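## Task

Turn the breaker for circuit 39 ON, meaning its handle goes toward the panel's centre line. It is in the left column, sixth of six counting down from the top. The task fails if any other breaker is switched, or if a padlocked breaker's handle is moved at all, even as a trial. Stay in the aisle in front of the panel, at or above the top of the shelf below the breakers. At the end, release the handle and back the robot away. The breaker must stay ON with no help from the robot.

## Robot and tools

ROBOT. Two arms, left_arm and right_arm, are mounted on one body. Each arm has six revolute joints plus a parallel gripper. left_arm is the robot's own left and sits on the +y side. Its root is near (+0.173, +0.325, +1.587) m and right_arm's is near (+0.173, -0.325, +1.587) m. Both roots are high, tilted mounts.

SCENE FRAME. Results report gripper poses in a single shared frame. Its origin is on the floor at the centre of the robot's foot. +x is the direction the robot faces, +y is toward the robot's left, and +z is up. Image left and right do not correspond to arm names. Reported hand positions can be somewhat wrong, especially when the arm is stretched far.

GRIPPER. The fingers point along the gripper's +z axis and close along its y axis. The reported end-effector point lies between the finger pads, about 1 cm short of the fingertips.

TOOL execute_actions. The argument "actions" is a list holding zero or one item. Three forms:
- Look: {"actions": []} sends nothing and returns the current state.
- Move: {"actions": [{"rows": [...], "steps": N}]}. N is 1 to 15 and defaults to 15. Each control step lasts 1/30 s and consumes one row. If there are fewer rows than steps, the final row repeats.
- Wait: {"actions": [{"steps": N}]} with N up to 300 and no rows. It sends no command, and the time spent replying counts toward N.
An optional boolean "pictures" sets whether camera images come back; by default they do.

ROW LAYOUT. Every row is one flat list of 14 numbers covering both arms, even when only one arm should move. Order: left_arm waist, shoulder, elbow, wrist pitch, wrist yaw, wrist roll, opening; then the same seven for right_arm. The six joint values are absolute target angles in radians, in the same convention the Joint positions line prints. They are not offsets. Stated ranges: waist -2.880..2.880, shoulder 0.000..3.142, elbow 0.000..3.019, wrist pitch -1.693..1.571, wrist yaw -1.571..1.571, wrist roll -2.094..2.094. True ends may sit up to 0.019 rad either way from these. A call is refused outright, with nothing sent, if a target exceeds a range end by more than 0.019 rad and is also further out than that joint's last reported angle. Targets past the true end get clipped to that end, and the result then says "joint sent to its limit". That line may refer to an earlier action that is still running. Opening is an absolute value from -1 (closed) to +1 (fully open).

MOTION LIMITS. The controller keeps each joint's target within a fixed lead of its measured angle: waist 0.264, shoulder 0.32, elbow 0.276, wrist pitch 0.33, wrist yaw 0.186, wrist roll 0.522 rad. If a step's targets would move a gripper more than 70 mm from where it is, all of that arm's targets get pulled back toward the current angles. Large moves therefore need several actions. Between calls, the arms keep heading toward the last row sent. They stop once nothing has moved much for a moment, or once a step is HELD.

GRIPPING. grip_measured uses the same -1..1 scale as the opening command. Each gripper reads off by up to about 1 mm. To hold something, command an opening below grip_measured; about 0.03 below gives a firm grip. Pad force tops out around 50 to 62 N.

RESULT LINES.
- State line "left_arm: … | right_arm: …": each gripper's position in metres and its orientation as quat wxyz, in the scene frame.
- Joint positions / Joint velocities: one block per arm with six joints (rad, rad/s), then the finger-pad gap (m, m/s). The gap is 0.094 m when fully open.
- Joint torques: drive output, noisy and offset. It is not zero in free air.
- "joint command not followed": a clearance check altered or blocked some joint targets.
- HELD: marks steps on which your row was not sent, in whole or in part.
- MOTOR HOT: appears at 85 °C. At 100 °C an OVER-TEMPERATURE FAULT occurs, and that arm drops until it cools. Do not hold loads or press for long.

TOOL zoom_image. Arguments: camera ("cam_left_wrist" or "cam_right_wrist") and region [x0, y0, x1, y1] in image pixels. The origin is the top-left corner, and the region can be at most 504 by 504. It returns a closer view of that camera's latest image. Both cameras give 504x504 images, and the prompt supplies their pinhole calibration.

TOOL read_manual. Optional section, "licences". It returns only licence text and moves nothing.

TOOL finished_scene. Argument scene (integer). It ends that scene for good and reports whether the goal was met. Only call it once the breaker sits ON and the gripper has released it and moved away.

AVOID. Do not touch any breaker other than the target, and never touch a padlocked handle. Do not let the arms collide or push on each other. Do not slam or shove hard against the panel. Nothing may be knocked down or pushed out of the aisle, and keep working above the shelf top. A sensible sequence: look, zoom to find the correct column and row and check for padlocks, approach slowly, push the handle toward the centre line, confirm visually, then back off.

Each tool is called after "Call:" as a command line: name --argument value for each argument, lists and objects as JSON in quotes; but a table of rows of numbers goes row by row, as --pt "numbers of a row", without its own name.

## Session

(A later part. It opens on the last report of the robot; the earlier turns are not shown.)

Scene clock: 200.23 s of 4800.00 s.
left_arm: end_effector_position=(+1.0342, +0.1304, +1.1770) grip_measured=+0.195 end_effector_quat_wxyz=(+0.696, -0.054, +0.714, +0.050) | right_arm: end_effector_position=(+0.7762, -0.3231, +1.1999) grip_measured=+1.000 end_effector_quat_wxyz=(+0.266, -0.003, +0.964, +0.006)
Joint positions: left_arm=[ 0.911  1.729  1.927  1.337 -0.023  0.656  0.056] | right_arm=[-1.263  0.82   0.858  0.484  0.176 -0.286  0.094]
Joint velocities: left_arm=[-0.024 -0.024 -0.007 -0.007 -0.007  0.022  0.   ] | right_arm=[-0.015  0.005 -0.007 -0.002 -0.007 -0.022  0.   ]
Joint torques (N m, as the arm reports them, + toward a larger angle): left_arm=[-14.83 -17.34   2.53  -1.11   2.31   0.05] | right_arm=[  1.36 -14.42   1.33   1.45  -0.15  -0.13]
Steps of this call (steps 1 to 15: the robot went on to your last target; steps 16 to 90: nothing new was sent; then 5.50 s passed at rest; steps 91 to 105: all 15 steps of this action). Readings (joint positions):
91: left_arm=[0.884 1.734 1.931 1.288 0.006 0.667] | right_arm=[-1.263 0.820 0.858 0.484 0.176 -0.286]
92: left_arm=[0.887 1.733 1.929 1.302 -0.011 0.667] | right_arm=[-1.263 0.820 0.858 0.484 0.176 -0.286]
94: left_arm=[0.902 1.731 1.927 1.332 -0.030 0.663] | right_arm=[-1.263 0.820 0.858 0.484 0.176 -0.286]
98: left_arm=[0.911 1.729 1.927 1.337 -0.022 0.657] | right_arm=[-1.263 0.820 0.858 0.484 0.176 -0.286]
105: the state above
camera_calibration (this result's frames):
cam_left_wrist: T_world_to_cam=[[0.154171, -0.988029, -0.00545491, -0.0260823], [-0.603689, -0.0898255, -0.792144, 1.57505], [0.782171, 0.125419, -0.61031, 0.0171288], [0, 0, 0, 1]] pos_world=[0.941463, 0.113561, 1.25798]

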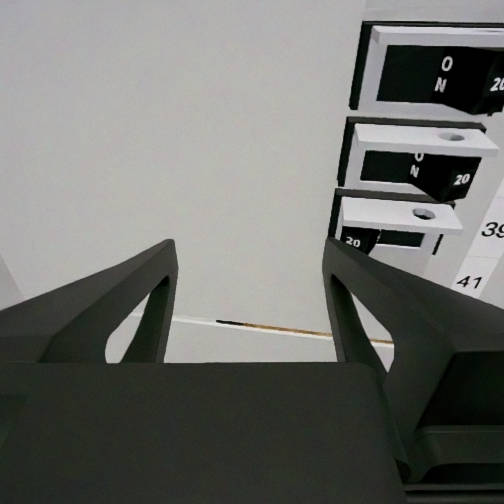

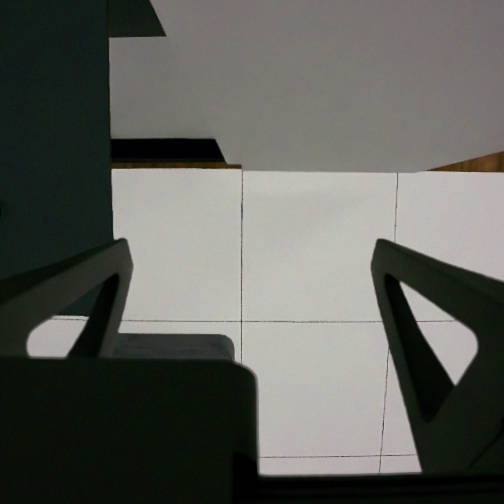

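Call:
execute_actions --actions '[{"rows":[[0.93,1.73,1.84,1.37,0,0.67,0,-1.263,0.82,0.858,0.484,0.176,-0.286,1]]}]' --pictures false

Call:
execute_actions --actions '[{"rows":[[0.82,1.79,1.91,1.355,0,0.5,0.5,-1.263,0.82,0.858,0.484,0.176,-0.286,1]]}]'

Scene clock: 216.37 s of 4800.00 s.
left_arm: end_effector_position=(+1.0061, +0.1154, +1.1643) grip_measured=+0.002 end_effector_quat_wxyz=(+0.683, -0.034, +0.729, +0.033) | right_arm: end_effector_position=(+0.7762, -0.3231, +1.1999) grip_measured=+1.000 end_effector_quat_wxyz=(+0.266, -0.003, +0.964, +0.006)
Joint positions: left_arm=[ 0.916  1.718  1.835  1.355 -0.003  0.658  0.047] | right_arm=[-1.263  0.82   0.858  0.484  0.176 -0.286  0.094]
Joint velocities: left_arm=[-0.015 -0.015  0.007  0.012 -0.051 -0.022 -0.001] | right_arm=[ 0.005 -0.005 -0.012  0.002 -0.037 -0.11   0.   ]
Joint torques (N m, as the arm reports them, + toward a larger angle): left_arm=[ -8.7  -20.29   2.99   1.98   0.54   0.1 ] | right_arm=[  1.06 -14.62   1.35   1.23  -0.17  -0.13]
Steps of this call (steps 1 to 15: the robot went on to your last target; steps 16 to 90: nothing new was sent; then 12.63 s passed at rest; steps 91 to 105: all 15 steps of this action). Readings (joint positions):
91: left_arm=[0.915 1.725 1.916 1.342 -0.016 0.656] | right_arm=[-1.263 0.820 0.858 0.484 0.176 -0.286]
92: left_arm=[0.915 1.717 1.893 1.348 -0.007 0.657] | right_arm=[-1.263 0.820 0.858 0.484 0.176 -0.286]
94: left_arm=[0.916 1.714 1.860 1.355 -0.004 0.657] | right_arm=[-1.263 0.820 0.858 0.484 0.176 -0.286]
98: left_arm=[0.916 1.718 1.835 1.355 -0.003 0.658] | right_arm=[-1.263 0.820 0.858 0.484 0.176 -0.286]
105: the state above

Scene clock: 216.87 s of 4800.00 s.
left_arm: end_effector_position=(+1.0160, +0.0652, +1.1953) grip_measured=+0.498 end_effector_quat_wxyz=(+0.691, -0.123, +0.711, -0.050) | right_arm: end_effector_position=(+0.7762, -0.3231, +1.1999) grip_measured=+1.000 end_effector_quat_wxyz=(+0.266, -0.003, +0.964, +0.006)
Joint positions: left_arm=[ 0.81   1.762  1.9    1.355 -0.001  0.518  0.07 ] | right_arm=[-1.263  0.82   0.858  0.484  0.176 -0.286  0.094]
Joint velocities: left_arm=[-0.005  0.005  0.002 -0.012  0.007 -0.066 -0.001] | right_arm=[-0.005 -0.005 -0.002  0.007 -0.022  0.022  0.   ]
Joint torques (N m, as the arm reports them, + toward a larger angle): left_arm=[-10.77 -17.12   3.35   1.23   0.54  -0.08] | right_arm=[  1.38 -14.3    1.29   1.3   -0.16  -0.11]
Steps of this call (steps 1 to 15: all 15 steps of this action). Readings (joint positions):
1: left_arm=[0.910 1.721 1.843 1.355 -0.003 0.635] | right_arm=[-1.263 0.820 0.858 0.484 0.176 -0.286]
2: left_arm=[0.903 1.731 1.864 1.355 -0.003 0.610] | right_arm=[-1.263 0.820 0.858 0.484 0.176 -0.286]
4: left_arm=[0.874 1.745 1.894 1.355 -0.003 0.574] | right_arm=[-1.263 0.820 0.858 0.484 0.176 -0.286]
8: left_arm=[0.820 1.755 1.900 1.355 -0.001 0.538] | right_arm=[-1.263 0.820 0.858 0.484 0.176 -0.286]
15: the state above
camera_calibration (this result's frames):
cam_left_wrist: T_world_to_cam=[[0.11274, -0.966001, 0.232661, -0.331617], [-0.598591, -0.252925, -0.760078, 1.53985], [0.793082, -0.0535775, -0.606754, 0.047059], [0, 0, 0, 1]] pos_world=[0.921807, 0.071646, 1.27612]

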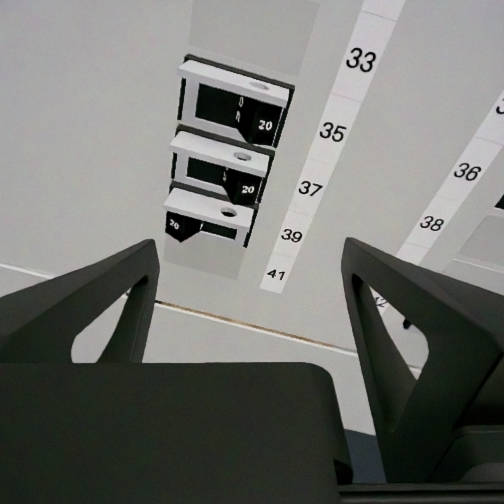

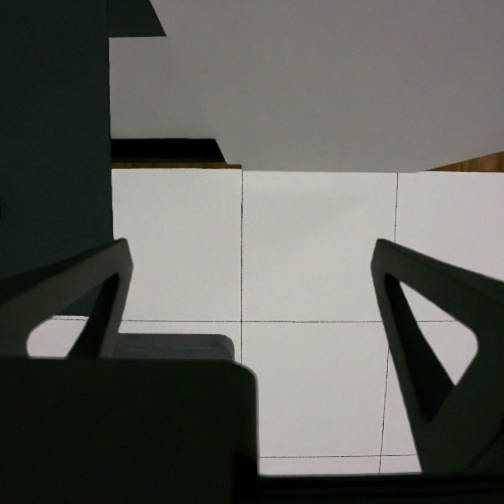

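Call:
execute_actions --actions '[{"rows":[[0.86,1.79,1.91,1.355,0,0.45,0.5,-1.263,0.82,0.858,0.484,0.176,-0.286,1]]}]' --pictures false

Call:
execute_actions --actions '[{"rows":[[0.86,1.79,1.98,1.265,0,0.45,0.5,-1.263,0.82,0.858,0.484,0.176,-0.286,1]]}]'

Scene clock: 230.47 s of 4800.00 s.
left_arm: end_effector_position=(+1.0143, +0.0776, +1.1837) grip_measured=+0.498 end_effector_quat_wxyz=(+0.690, -0.132, +0.710, -0.058) | right_arm: end_effector_position=(+0.7762, -0.3231, +1.1999) grip_measured=+1.000 end_effector_quat_wxyz=(+0.266, -0.003, +0.964, +0.006)
Joint positions: left_arm=[ 0.84   1.762  1.9    1.355 -0.001  0.464  0.07 ] | right_arm=[-1.263  0.82   0.858  0.484  0.176 -0.286  0.094]
Joint velocities: left_arm=[ 0.005 -0.005 -0.012  0.017 -0.022 -0.037 -0.001] | right_arm=[ 0.005 -0.015 -0.007 -0.007  0.022  0.022  0.   ]
Joint torques (N m, as the arm reports them, + toward a larger angle): left_arm=[ -9.13 -18.33   3.44   1.3    0.51  -0.07] | right_arm=[  1.33 -14.23   1.38   1.25  -0.16  -0.12]
Steps of this call (steps 1 to 15: the robot went on to your last target; steps 16 to 90: nothing new was sent; then 10.10 s passed at rest; steps 91 to 105: all 15 steps of this action). Readings (joint positions):
91: left_arm=[0.811 1.762 1.900 1.355 -0.001 0.504] | right_arm=[-1.263 0.820 0.858 0.484 0.176 -0.286]
92: left_arm=[0.813 1.762 1.900 1.355 -0.001 0.496] | right_arm=[-1.263 0.820 0.858 0.484 0.176 -0.286]
94: left_arm=[0.822 1.762 1.900 1.355 -0.001 0.484] | right_arm=[-1.263 0.820 0.858 0.484 0.176 -0.286]
98: left_arm=[0.838 1.762 1.900 1.355 -0.001 0.471] | right_arm=[-1.263 0.820 0.858 0.484 0.176 -0.286]
105: the state above

Scene clock: 230.97 s of 4800.00 s.
left_arm: end_effector_position=(+1.0361, +0.0783, +1.1812) grip_measured=+0.498 end_effector_quat_wxyz=(+0.684, -0.130, +0.715, -0.062) | right_arm: end_effector_position=(+0.7762, -0.3231, +1.1999) grip_measured=+1.000 end_effector_quat_wxyz=(+0.266, -0.003, +0.964, +0.006)
Joint positions: left_arm=[ 0.84   1.772  1.972  1.276 -0.001  0.462  0.07 ] | right_arm=[-1.263  0.82   0.858  0.484  0.176 -0.286  0.094]
Joint velocities: left_arm=[-0.005 -0.005 -0.007 -0.007 -0.022  0.007 -0.   ] | right_arm=[-0.005 -0.005  0.002  0.007 -0.037  0.007  0.   ]
Joint torques (N m, as the arm reports them, + toward a larger angle): left_arm=[ -9.6  -19.55   3.81   0.93   0.54  -0.11] | right_arm=[  1.04 -14.29   1.28   1.27  -0.17  -0.13]
Steps of this call (steps 1 to 15: all 15 steps of this action). Readings (joint positions):
1: left_arm=[0.840 1.763 1.907 1.342 -0.001 0.463] | right_arm=[-1.263 0.820 0.858 0.484 0.176 -0.286]
2: left_arm=[0.840 1.768 1.924 1.316 -0.001 0.463] | right_arm=[-1.263 0.820 0.858 0.484 0.176 -0.286]
4: left_arm=[0.840 1.772 1.951 1.286 -0.001 0.463] | right_arm=[-1.263 0.820 0.858 0.484 0.176 -0.286]
8: left_arm=[0.840 1.772 1.971 1.278 -0.001 0.462] | right_arm=[-1.263 0.820 0.858 0.484 0.176 -0.286]
15: the state above
camera_calibration (this result's frames):
cam_left_wrist: T_world_to_cam=[[0.107305, -0.960348, 0.257326, -0.341858], [-0.610017, -0.267972, -0.745701, 1.54053], [0.785089, -0.0769563, -0.614583, 0.042623], [0, 0, 0, 1]] pos_world=[0.942971, 0.0877963, 1.26294]

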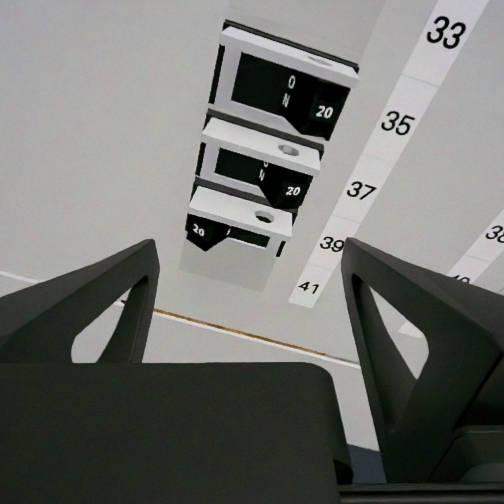

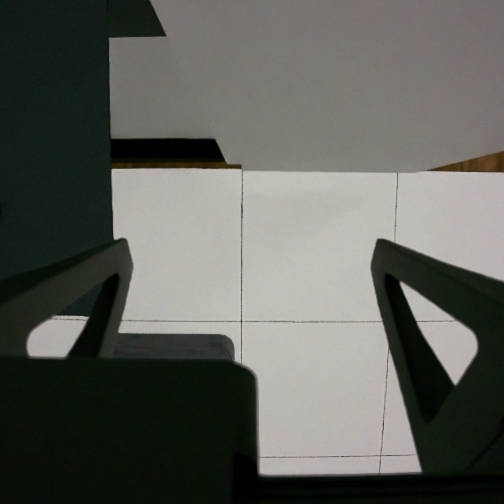

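Slightly up/left/in via q3, then close.

Call:
execute_actions --actions '[{"rows":[[0.86,1.79,1.993,1.265,0,0.45,0,-1.263,0.82,0.858,0.484,0.176,-0.286,1]]}]'

Call:
execute_actions --actions '[{"rows":[[0.86,1.79,1.993,1.265,0,0.45,-0.55,-1.263,0.82,0.858,0.484,0.176,-0.286,1]]}]'

Scene clock: 238.03 s of 4800.00 s.
left_arm: end_effector_position=(+1.0377, +0.0796, +1.1823) grip_measured=+0.002 end_effector_quat_wxyz=(+0.686, -0.131, +0.713, -0.061) | right_arm: end_effector_position=(+0.7762, -0.3231, +1.1999) grip_measured=+1.000 end_effector_quat_wxyz=(+0.266, -0.003, +0.964, +0.006)
Joint positions: left_arm=[ 0.84   1.772  1.976  1.276 -0.001  0.462  0.047] | right_arm=[-1.263  0.82   0.858  0.484  0.176 -0.286  0.094]
Joint velocities: left_arm=[ 0.005 -0.024  0.002 -0.002 -0.11   0.007  0.001] | right_arm=[ 0.005 -0.005 -0.007 -0.007 -0.037 -0.037  0.   ]
Joint torques (N m, as the arm reports them, + toward a larger angle): left_arm=[ -9.78 -19.09   4.65   1.03   0.52  -0.1 ] | right_arm=[  1.19 -14.59   1.43   1.27  -0.16  -0.12]
Steps of this call (steps 1 to 15: the robot went on to your last target; steps 16 to 90: nothing new was sent; then 3.57 s passed at rest; steps 91 to 105: all 15 steps of this action). Readings (joint positions):
91: left_arm=[0.840 1.772 1.972 1.276 -0.001 0.462] | right_arm=[-1.263 0.820 0.858 0.484 0.176 -0.286]
92: left_arm=[0.840 1.772 1.972 1.276 -0.001 0.462] | right_arm=[-1.263 0.820 0.858 0.484 0.176 -0.286]
94: left_arm=[0.840 1.772 1.974 1.276 -0.001 0.462] | right_arm=[-1.263 0.820 0.858 0.484 0.176 -0.286]
98: left_arm=[0.840 1.772 1.976 1.276 -0.001 0.462] | right_arm=[-1.263 0.820 0.858 0.484 0.176 -0.286]
105: the state above
camera_calibration (this result's frames):
cam_left_wrist: T_world_to_cam=[[0.109369, -0.960138, 0.257241, -0.343186], [-0.606674, -0.269479, -0.747882, 1.54193], [0.787391, -0.0742665, -0.611963, 0.0364299], [0, 0, 0, 1]] pos_world=[0.944297, 0.0887175, 1.26376]

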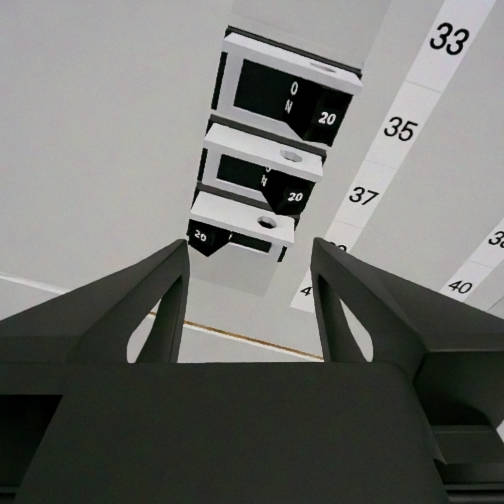

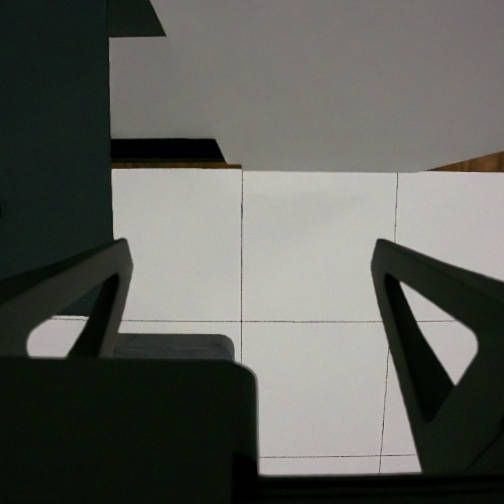

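Scene clock: 238.53 s of 4800.00 s.
left_arm: end_effector_position=(+1.0334, +0.0762, +1.1758) grip_measured=-0.548 end_effector_quat_wxyz=(+0.682, -0.128, +0.717, -0.061) | right_arm: end_effector_position=(+0.7762, -0.3231, +1.1999) grip_measured=+1.000 end_effector_quat_wxyz=(+0.266, -0.003, +0.964, +0.006)
Joint positions: left_arm=[ 0.844  1.782  1.977  1.274 -0.003  0.462  0.021] | right_arm=[-1.263  0.82   0.858  0.484  0.176 -0.286  0.094]
Joint velocities: left_arm=[-0.005  0.005 -0.007 -0.002  0.037 -0.022 -0.001] | right_arm=[-0.005  0.005  0.007  0.002 -0.066  0.007  0.   ]
Joint torques (N m, as the arm reports them, + toward a larger angle): left_arm=[-10.32 -20.32   4.39   0.89   0.59  -0.07] | right_arm=[  0.97 -14.52   1.21   1.15  -0.15  -0.13]
Steps of this call (steps 1 to 15: all 15 steps of this action). Readings (joint positions):
1: left_arm=[0.840 1.772 1.976 1.276 -0.003 0.462] | right_arm=[-1.263 0.820 0.858 0.484 0.176 -0.286]
2: left_arm=[0.842 1.772 1.974 1.280 -0.014 0.464] | right_arm=[-1.263 0.820 0.858 0.484 0.176 -0.286]
4: left_arm=[0.844 1.780 1.970 1.279 -0.007 0.463] | right_arm=[-1.263 0.820 0.858 0.484 0.176 -0.286]
8: left_arm=[0.844 1.782 1.972 1.274 -0.004 0.462] | right_arm=[-1.263 0.820 0.858 0.484 0.176 -0.286]
15: the state above
camera_calibration (this result's frames):
cam_left_wrist: T_world_to_cam=[[0.107109, -0.961259, 0.253986, -0.338017], [-0.614959, -0.26478, -0.742776, 1.53564], [0.781251, -0.0766331, -0.619496, 0.0509843], [0, 0, 0, 1]] pos_world=[0.94073, 0.0855925, 1.25807]

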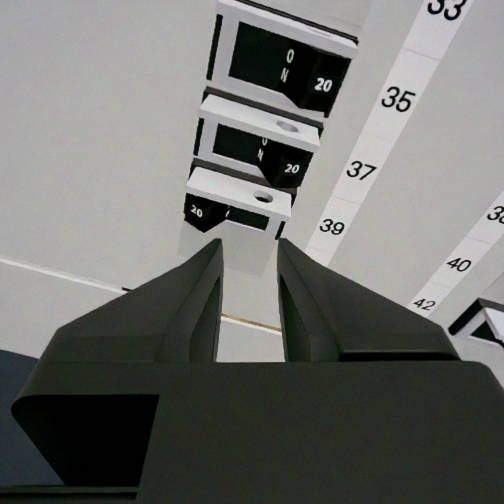

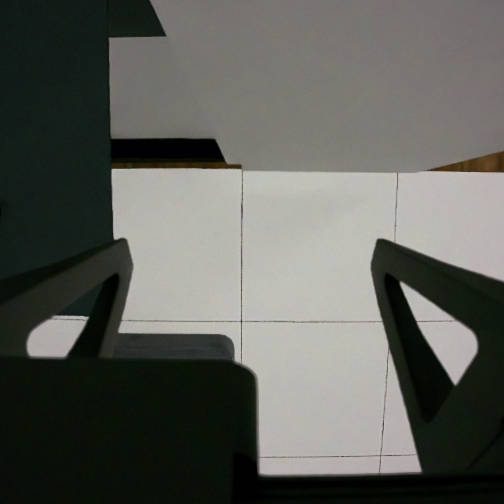

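Call:
execute_actions --actions '[{"rows":[[0.844,1.78,1.985,1.27,0,0.45,0.3,-1.263,0.82,0.858,0.484,0.176,-0.286,1]],"steps":8}]' --pictures false

Call:
execute_actions --actions '[{"rows":[[0.83,1.75,1.985,1.27,0,0.45,0.3,-1.263,0.82,0.858,0.484,0.176,-0.286,1]]}]'

Scene clock: 249.30 s of 4800.00 s.
left_arm: end_effector_position=(+1.0334, +0.0762, +1.1758) grip_measured=+0.298 end_effector_quat_wxyz=(+0.682, -0.129, +0.717, -0.061) | right_arm: end_effector_position=(+0.7762, -0.3231, +1.1999) grip_measured=+1.000 end_effector_quat_wxyz=(+0.266, -0.003, +0.964, +0.006)
Joint positions: left_arm=[ 0.844  1.782  1.977  1.274 -0.003  0.462  0.061] | right_arm=[-1.263  0.82   0.858  0.484  0.176 -0.286  0.094]
Joint velocities: left_arm=[-0.005 -0.005 -0.012 -0.012 -0.081 -0.007  0.001] | right_arm=[-0.015  0.015  0.007 -0.002  0.022  0.037  0.   ]
Joint torques (N m, as the arm reports them, + toward a larger angle): left_arm=[-11.46 -20.8    3.72   1.11   0.61  -0.08] | right_arm=[  1.21 -14.52   1.35   1.24  -0.16  -0.16]
Steps of this call (steps 1 to 15: the robot went on to your last target; steps 16 to 90: nothing new was sent; then 7.50 s passed at rest; steps 91 to 98: all 8 steps of this action). Readings (joint positions):
91: left_arm=[0.844 1.782 1.977 1.274 -0.003 0.462] | right_arm=[-1.263 0.820 0.858 0.484 0.176 -0.286]
92: left_arm=[0.844 1.782 1.977 1.274 -0.003 0.462] | right_arm=[-1.263 0.820 0.858 0.484 0.176 -0.286]
94: left_arm=[0.844 1.782 1.977 1.274 -0.003 0.462] | right_arm=[-1.263 0.820 0.858 0.484 0.176 -0.286]
98: the state above

Scene clock: 249.80 s of 4800.00 s.
left_arm: end_effector_position=(+1.0402, +0.0840, +1.1834) grip_measured=+0.298 end_effector_quat_wxyz=(+0.687, -0.131, +0.713, -0.058) | right_arm: end_effector_position=(+0.7762, -0.3231, +1.1999) grip_measured=+1.000 end_effector_quat_wxyz=(+0.266, -0.003, +0.964, +0.006)
Joint positions: left_arm=[ 0.844  1.767  1.977  1.274 -0.003  0.462  0.061] | right_arm=[-1.263  0.82   0.858  0.484  0.176 -0.286  0.094]
Joint velocities: left_arm=[-0.015 -0.005 -0.007  0.002 -0.022 -0.037  0.   ] | right_arm=[-0.015  0.005  0.002 -0.002 -0.007 -0.037  0.   ]
Joint torques (N m, as the arm reports them, + toward a larger angle): left_arm=[-12.24 -22.73   3.83   1.15   0.59  -0.09] | right_arm=[  1.51 -14.42   1.33   1.27  -0.15  -0.14]
Steps of this call (steps 1 to 15: all 15 steps of this action). Readings (joint positions):
1: left_arm=[0.844 1.781 1.977 1.274 -0.003 0.462] | right_arm=[-1.263 0.820 0.858 0.484 0.176 -0.286]
2: left_arm=[0.844 1.781 1.977 1.274 -0.003 0.462] | right_arm=[-1.263 0.820 0.858 0.484 0.176 -0.286]
4: left_arm=[0.844 1.779 1.977 1.274 -0.003 0.462] | right_arm=[-1.263 0.820 0.858 0.484 0.176 -0.286]
8: left_arm=[0.844 1.773 1.977 1.274 -0.003 0.462] | right_arm=[-1.263 0.820 0.858 0.484 0.176 -0.286]
15: the state above
camera_calibration (this result's frames):
cam_left_wrist: T_world_to_cam=[[0.113826, -0.960457, 0.254098, -0.340344], [-0.604067, -0.26996, -0.749816, 1.54504], [0.788763, -0.0681436, -0.610909, 0.0323351], [0, 0, 0, 1]] pos_world=[0.946542, 0.092416, 1.26473]

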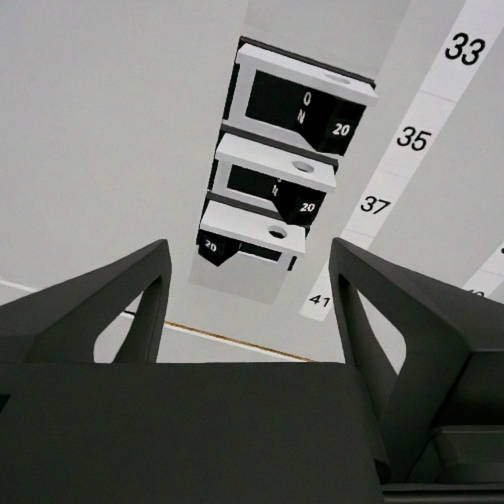

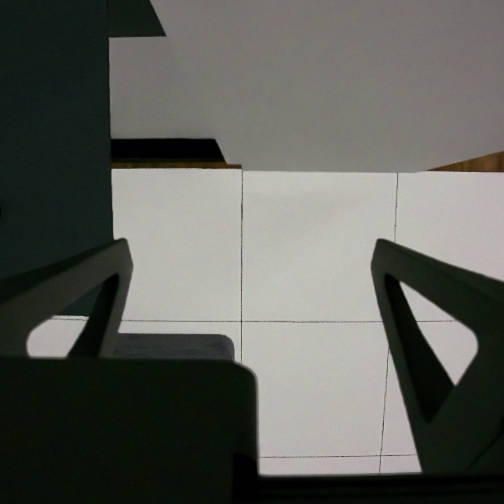

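Call:
execute_actions --actions '[{"rows":[[0.83,1.75,1.995,1.27,0.02,0.45,0.3,-1.263,0.82,0.858,0.484,0.176,-0.286,1],[0.83,1.75,1.995,1.27,0.02,0.45,0.2,-1.263,0.82,0.858,0.484,0.176,-0.286,1],[0.83,1.75,1.995,1.27,0.02,0.45,0.1,-1.263,0.82,0.858,0.484,0.176,-0.286,1],[0.83,1.75,1.995,1.27,0.02,0.45,0,-1.263,0.82,0.858,0.484,0.176,-0.286,1],[0.83,1.75,1.995,1.27,0.02,0.45,-0.1,-1.263,0.82,0.858,0.484,0.176,-0.286,1],[0.83,1.75,1.995,1.27,0.02,0.45,-0.15,-1.263,0.82,0.858,0.484,0.176,-0.286,1],[0.83,1.75,1.995,1.27,0.02,0.45,-0.2,-1.263,0.82,0.858,0.484,0.176,-0.286,1],[0.83,1.75,1.995,1.27,0.02,0.45,-0.25,-1.263,0.82,0.858,0.484,0.176,-0.286,1],[0.83,1.75,1.995,1.27,0.02,0.45,-0.3,-1.263,0.82,0.858,0.484,0.176,-0.286,1],[0.83,1.75,1.995,1.27,0.02,0.45,-0.36,-1.263,0.82,0.858,0.484,0.176,-0.286,1],[0.83,1.75,1.995,1.27,0.02,0.45,-0.42,-1.263,0.82,0.858,0.484,0.176,-0.286,1]]}]'

Scene clock: 266.63 s of 4800.00 s.
left_arm: end_effector_position=(+1.0398, +0.0811, +1.1851) grip_measured=-0.413 end_effector_quat_wxyz=(+0.689, -0.125, +0.711, -0.064) | right_arm: end_effector_position=(+0.7762, -0.3231, +1.1999) grip_measured=+1.000 end_effector_quat_wxyz=(+0.266, -0.003, +0.964, +0.006)
Joint positions: left_arm=[0.843 1.765 1.974 1.273 0.014 0.462 0.028] | right_arm=[-1.263  0.82   0.858  0.484  0.176 -0.286  0.094]
Joint velocities: left_arm=[ 0.005 -0.005 -0.012 -0.012  0.081  0.051 -0.   ] | right_arm=[-0.015  0.005 -0.012 -0.012  0.051 -0.051  0.   ]
Joint torques (N m, as the arm reports them, + toward a larger angle): left_arm=[-12.56 -22.12   4.88   1.2    0.69  -0.05] | right_arm=[  1.23 -14.41   1.22   1.25  -0.17  -0.15]
Steps of this call (steps 1 to 15: the robot went on to your last target; steps 16 to 90: nothing new was sent; then 13.33 s passed at rest; steps 91 to 105: all 15 steps of this action). Readings (joint positions):
91: left_arm=[0.844 1.767 1.977 1.274 0.006 0.462] | right_arm=[-1.263 0.820 0.858 0.484 0.176 -0.286]
92: left_arm=[0.844 1.767 1.977 1.274 0.013 0.462] | right_arm=[-1.263 0.820 0.858 0.484 0.176 -0.286]
94: left_arm=[0.844 1.767 1.977 1.274 0.016 0.462] | right_arm=[-1.263 0.820 0.858 0.484 0.176 -0.286]
98: left_arm=[0.844 1.765 1.978 1.274 0.006 0.461] | right_arm=[-1.263 0.820 0.858 0.484 0.176 -0.286]
105: the state above
camera_calibration (this result's frames):
cam_left_wrist: T_world_to_cam=[[0.0963567, -0.962133, 0.254981, -0.326289], [-0.601803, -0.260361, -0.755013, 1.5483], [0.79281, -0.0806981, -0.604102, 0.0221431], [0, 0, 0, 1]] pos_world=[0.945657, 0.0909708, 1.26556]

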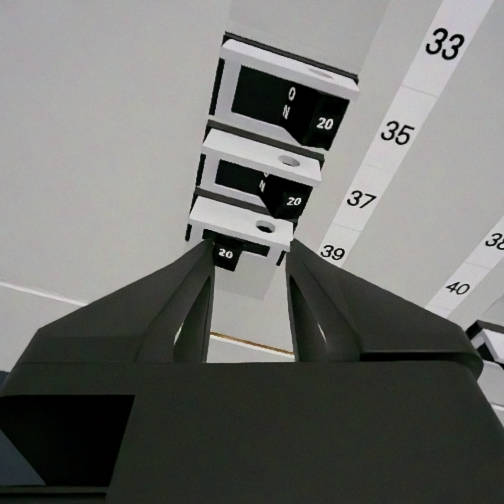

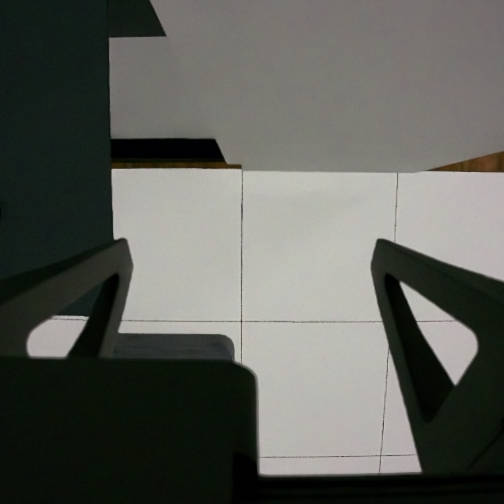

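Working.

Call:
execute_actions --actions '[{"rows":[[0.82,1.75,1.995,1.26,0.03,0.45,-0.47,-1.263,0.82,0.858,0.484,0.176,-0.286,1],[0.82,1.75,1.995,1.26,0.03,0.45,-0.52,-1.263,0.82,0.858,0.484,0.176,-0.286,1],[0.82,1.75,1.995,1.26,0.03,0.45,-0.57,-1.263,0.82,0.858,0.484,0.176,-0.286,1],[0.82,1.75,1.995,1.26,0.03,0.45,-0.62,-1.263,0.82,0.858,0.484,0.176,-0.286,1]]}]'

Scene clock: 275.60 s of 4800.00 s.
left_arm: end_effector_position=(+1.0405, +0.0741, +1.1870) grip_measured=-0.618 end_effector_quat_wxyz=(+0.688, -0.122, +0.711, -0.074) | right_arm: end_effector_position=(+0.7762, -0.3231, +1.1999) grip_measured=+1.000 end_effector_quat_wxyz=(+0.266, -0.003, +0.964, +0.006)
Joint positions: left_arm=[0.836 1.765 1.974 1.259 0.027 0.461 0.018] | right_arm=[-1.263  0.82   0.858  0.484  0.176 -0.286  0.094]
Joint velocities: left_arm=[-0.005 -0.005  0.007 -0.012 -0.037 -0.022 -0.   ] | right_arm=[-0.005  0.005 -0.007  0.007 -0.037  0.007  0.   ]
Joint torques (N m, as the arm reports them, + toward a larger angle): left_arm=[-12.75 -22.25   5.     1.27   0.57  -0.08] | right_arm=[  1.51 -14.39   1.38   1.29  -0.17  -0.12]
Steps of this call (steps 1 to 15: the robot went on to your last target; steps 16 to 90: nothing new was sent; then 5.47 s passed at rest; steps 91 to 105: all 15 steps of this action). Readings (joint positions):
91: left_arm=[0.843 1.765 1.974 1.270 0.018 0.462] | right_arm=[-1.263 0.820 0.858 0.484 0.176 -0.286]
92: left_arm=[0.843 1.765 1.974 1.267 0.022 0.462] | right_arm=[-1.263 0.820 0.858 0.484 0.176 -0.286]
94: left_arm=[0.841 1.765 1.974 1.261 0.029 0.462] | right_arm=[-1.263 0.820 0.858 0.484 0.176 -0.286]
98: left_arm=[0.836 1.765 1.974 1.259 0.027 0.461] | right_arm=[-1.263 0.820 0.858 0.484 0.176 -0.286]
105: the state above
camera_calibration (this result's frames):
cam_left_wrist: T_world_to_cam=[[0.0784287, -0.961209, 0.264436, -0.326192], [-0.606548, -0.256517, -0.752528, 1.55005], [0.791169, -0.101373, -0.603137, 0.0243084], [0, 0, 0, 1]] pos_world=[0.946529, 0.0865393, 1.26737]

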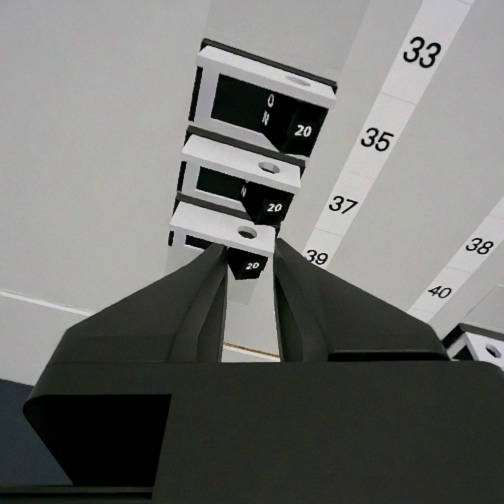

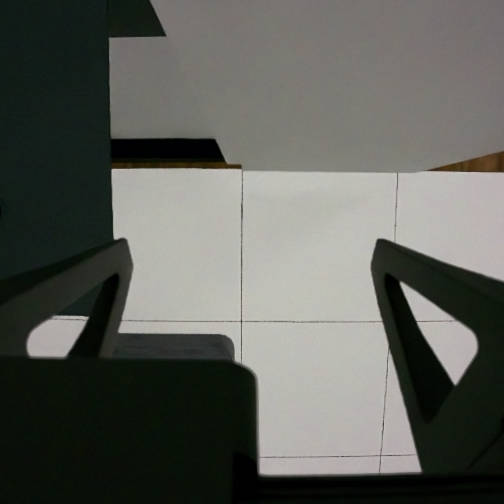

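Call:
execute_actions --actions '[{"rows":[[0.836,1.765,1.975,1.26,0.03,0.45,-0.3,-1.263,0.82,0.858,0.484,0.176,-0.286,1],[0.836,1.765,1.975,1.26,0.03,0.45,-0.3,-1.263,0.82,0.858,0.484,0.176,-0.286,1],[0.836,1.765,1.975,1.26,0.03,0.45,-0.3,-1.263,0.82,0.858,0.484,0.176,-0.286,1],[0.836,1.73,1.7,1.5,0.03,0.45,-0.3,-1.263,0.82,0.858,0.484,0.176,-0.286,1]]}]'

Call:
finished_scene --scene 1

Scene clock: 284.90 s of 4800.00 s.
left_arm: end_effector_position=(+0.9523, +0.0599, +1.1849) grip_measured=-0.302 end_effector_quat_wxyz=(+0.681, -0.118, +0.718, -0.079) | right_arm: end_effector_position=(+0.7762, -0.3231, +1.1999) grip_measured=+1.000 end_effector_quat_wxyz=(+0.266, -0.003, +0.964, +0.006)
Joint positions: left_arm=[0.836 1.729 1.692 1.481 0.027 0.46  0.033] | right_arm=[-1.263  0.82   0.858  0.484  0.176 -0.286  0.094]
Joint velocities: left_arm=[-0.005  0.005 -0.007  0.022 -0.022 -0.051 -0.001] | right_arm=[-0.015  0.005 -0.017  0.007 -0.022  0.022  0.   ]
Joint torques (N m, as the arm reports them, + toward a larger angle): left_arm=[-11.35 -19.23   2.1    2.01   0.57  -0.08] | right_arm=[  1.26 -14.8    1.3    1.22  -0.18  -0.13]
Steps of this call (steps 1 to 15: the robot went on to your last target; steps 16 to 90: nothing new was sent; then 5.80 s passed at rest; steps 91 to 105: all 15 steps of this action). Readings (joint positions):
91: left_arm=[0.836 1.765 1.974 1.259 0.027 0.460] | right_arm=[-1.263 0.820 0.858 0.484 0.176 -0.286]
92: left_arm=[0.836 1.765 1.974 1.259 0.027 0.460] | right_arm=[-1.263 0.820 0.858 0.484 0.176 -0.286]
94: left_arm=[0.836 1.759 1.943 1.289 0.027 0.460] | right_arm=[-1.263 0.820 0.858 0.484 0.176 -0.286]
98: left_arm=[0.836 1.706 1.725 1.467 0.027 0.460] | right_arm=[-1.263 0.820 0.858 0.484 0.176 -0.286]
105: the state above
camera_calibration (this result's frames):
cam_left_wrist: T_world_to_cam=[[0.067627, -0.961633, 0.265874, -0.323736], [-0.623785, -0.24873, -0.740962, 1.4936], [0.778665, -0.115739, -0.616673, 0.120157], [0, 0, 0, 1]] pos_world=[0.860018, 0.0740952, 1.26687]

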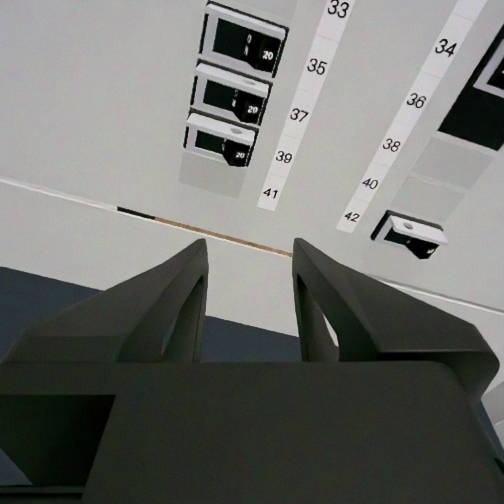

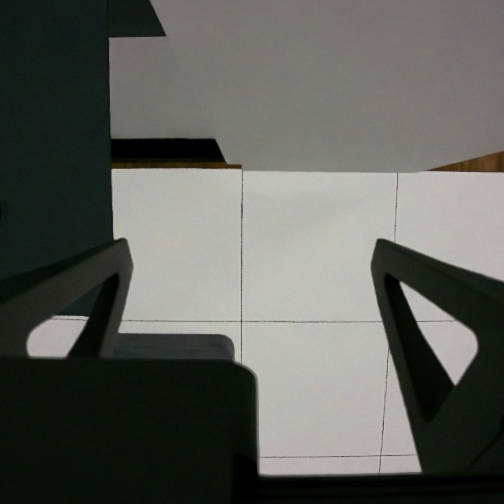

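The scene is finished: the task was done.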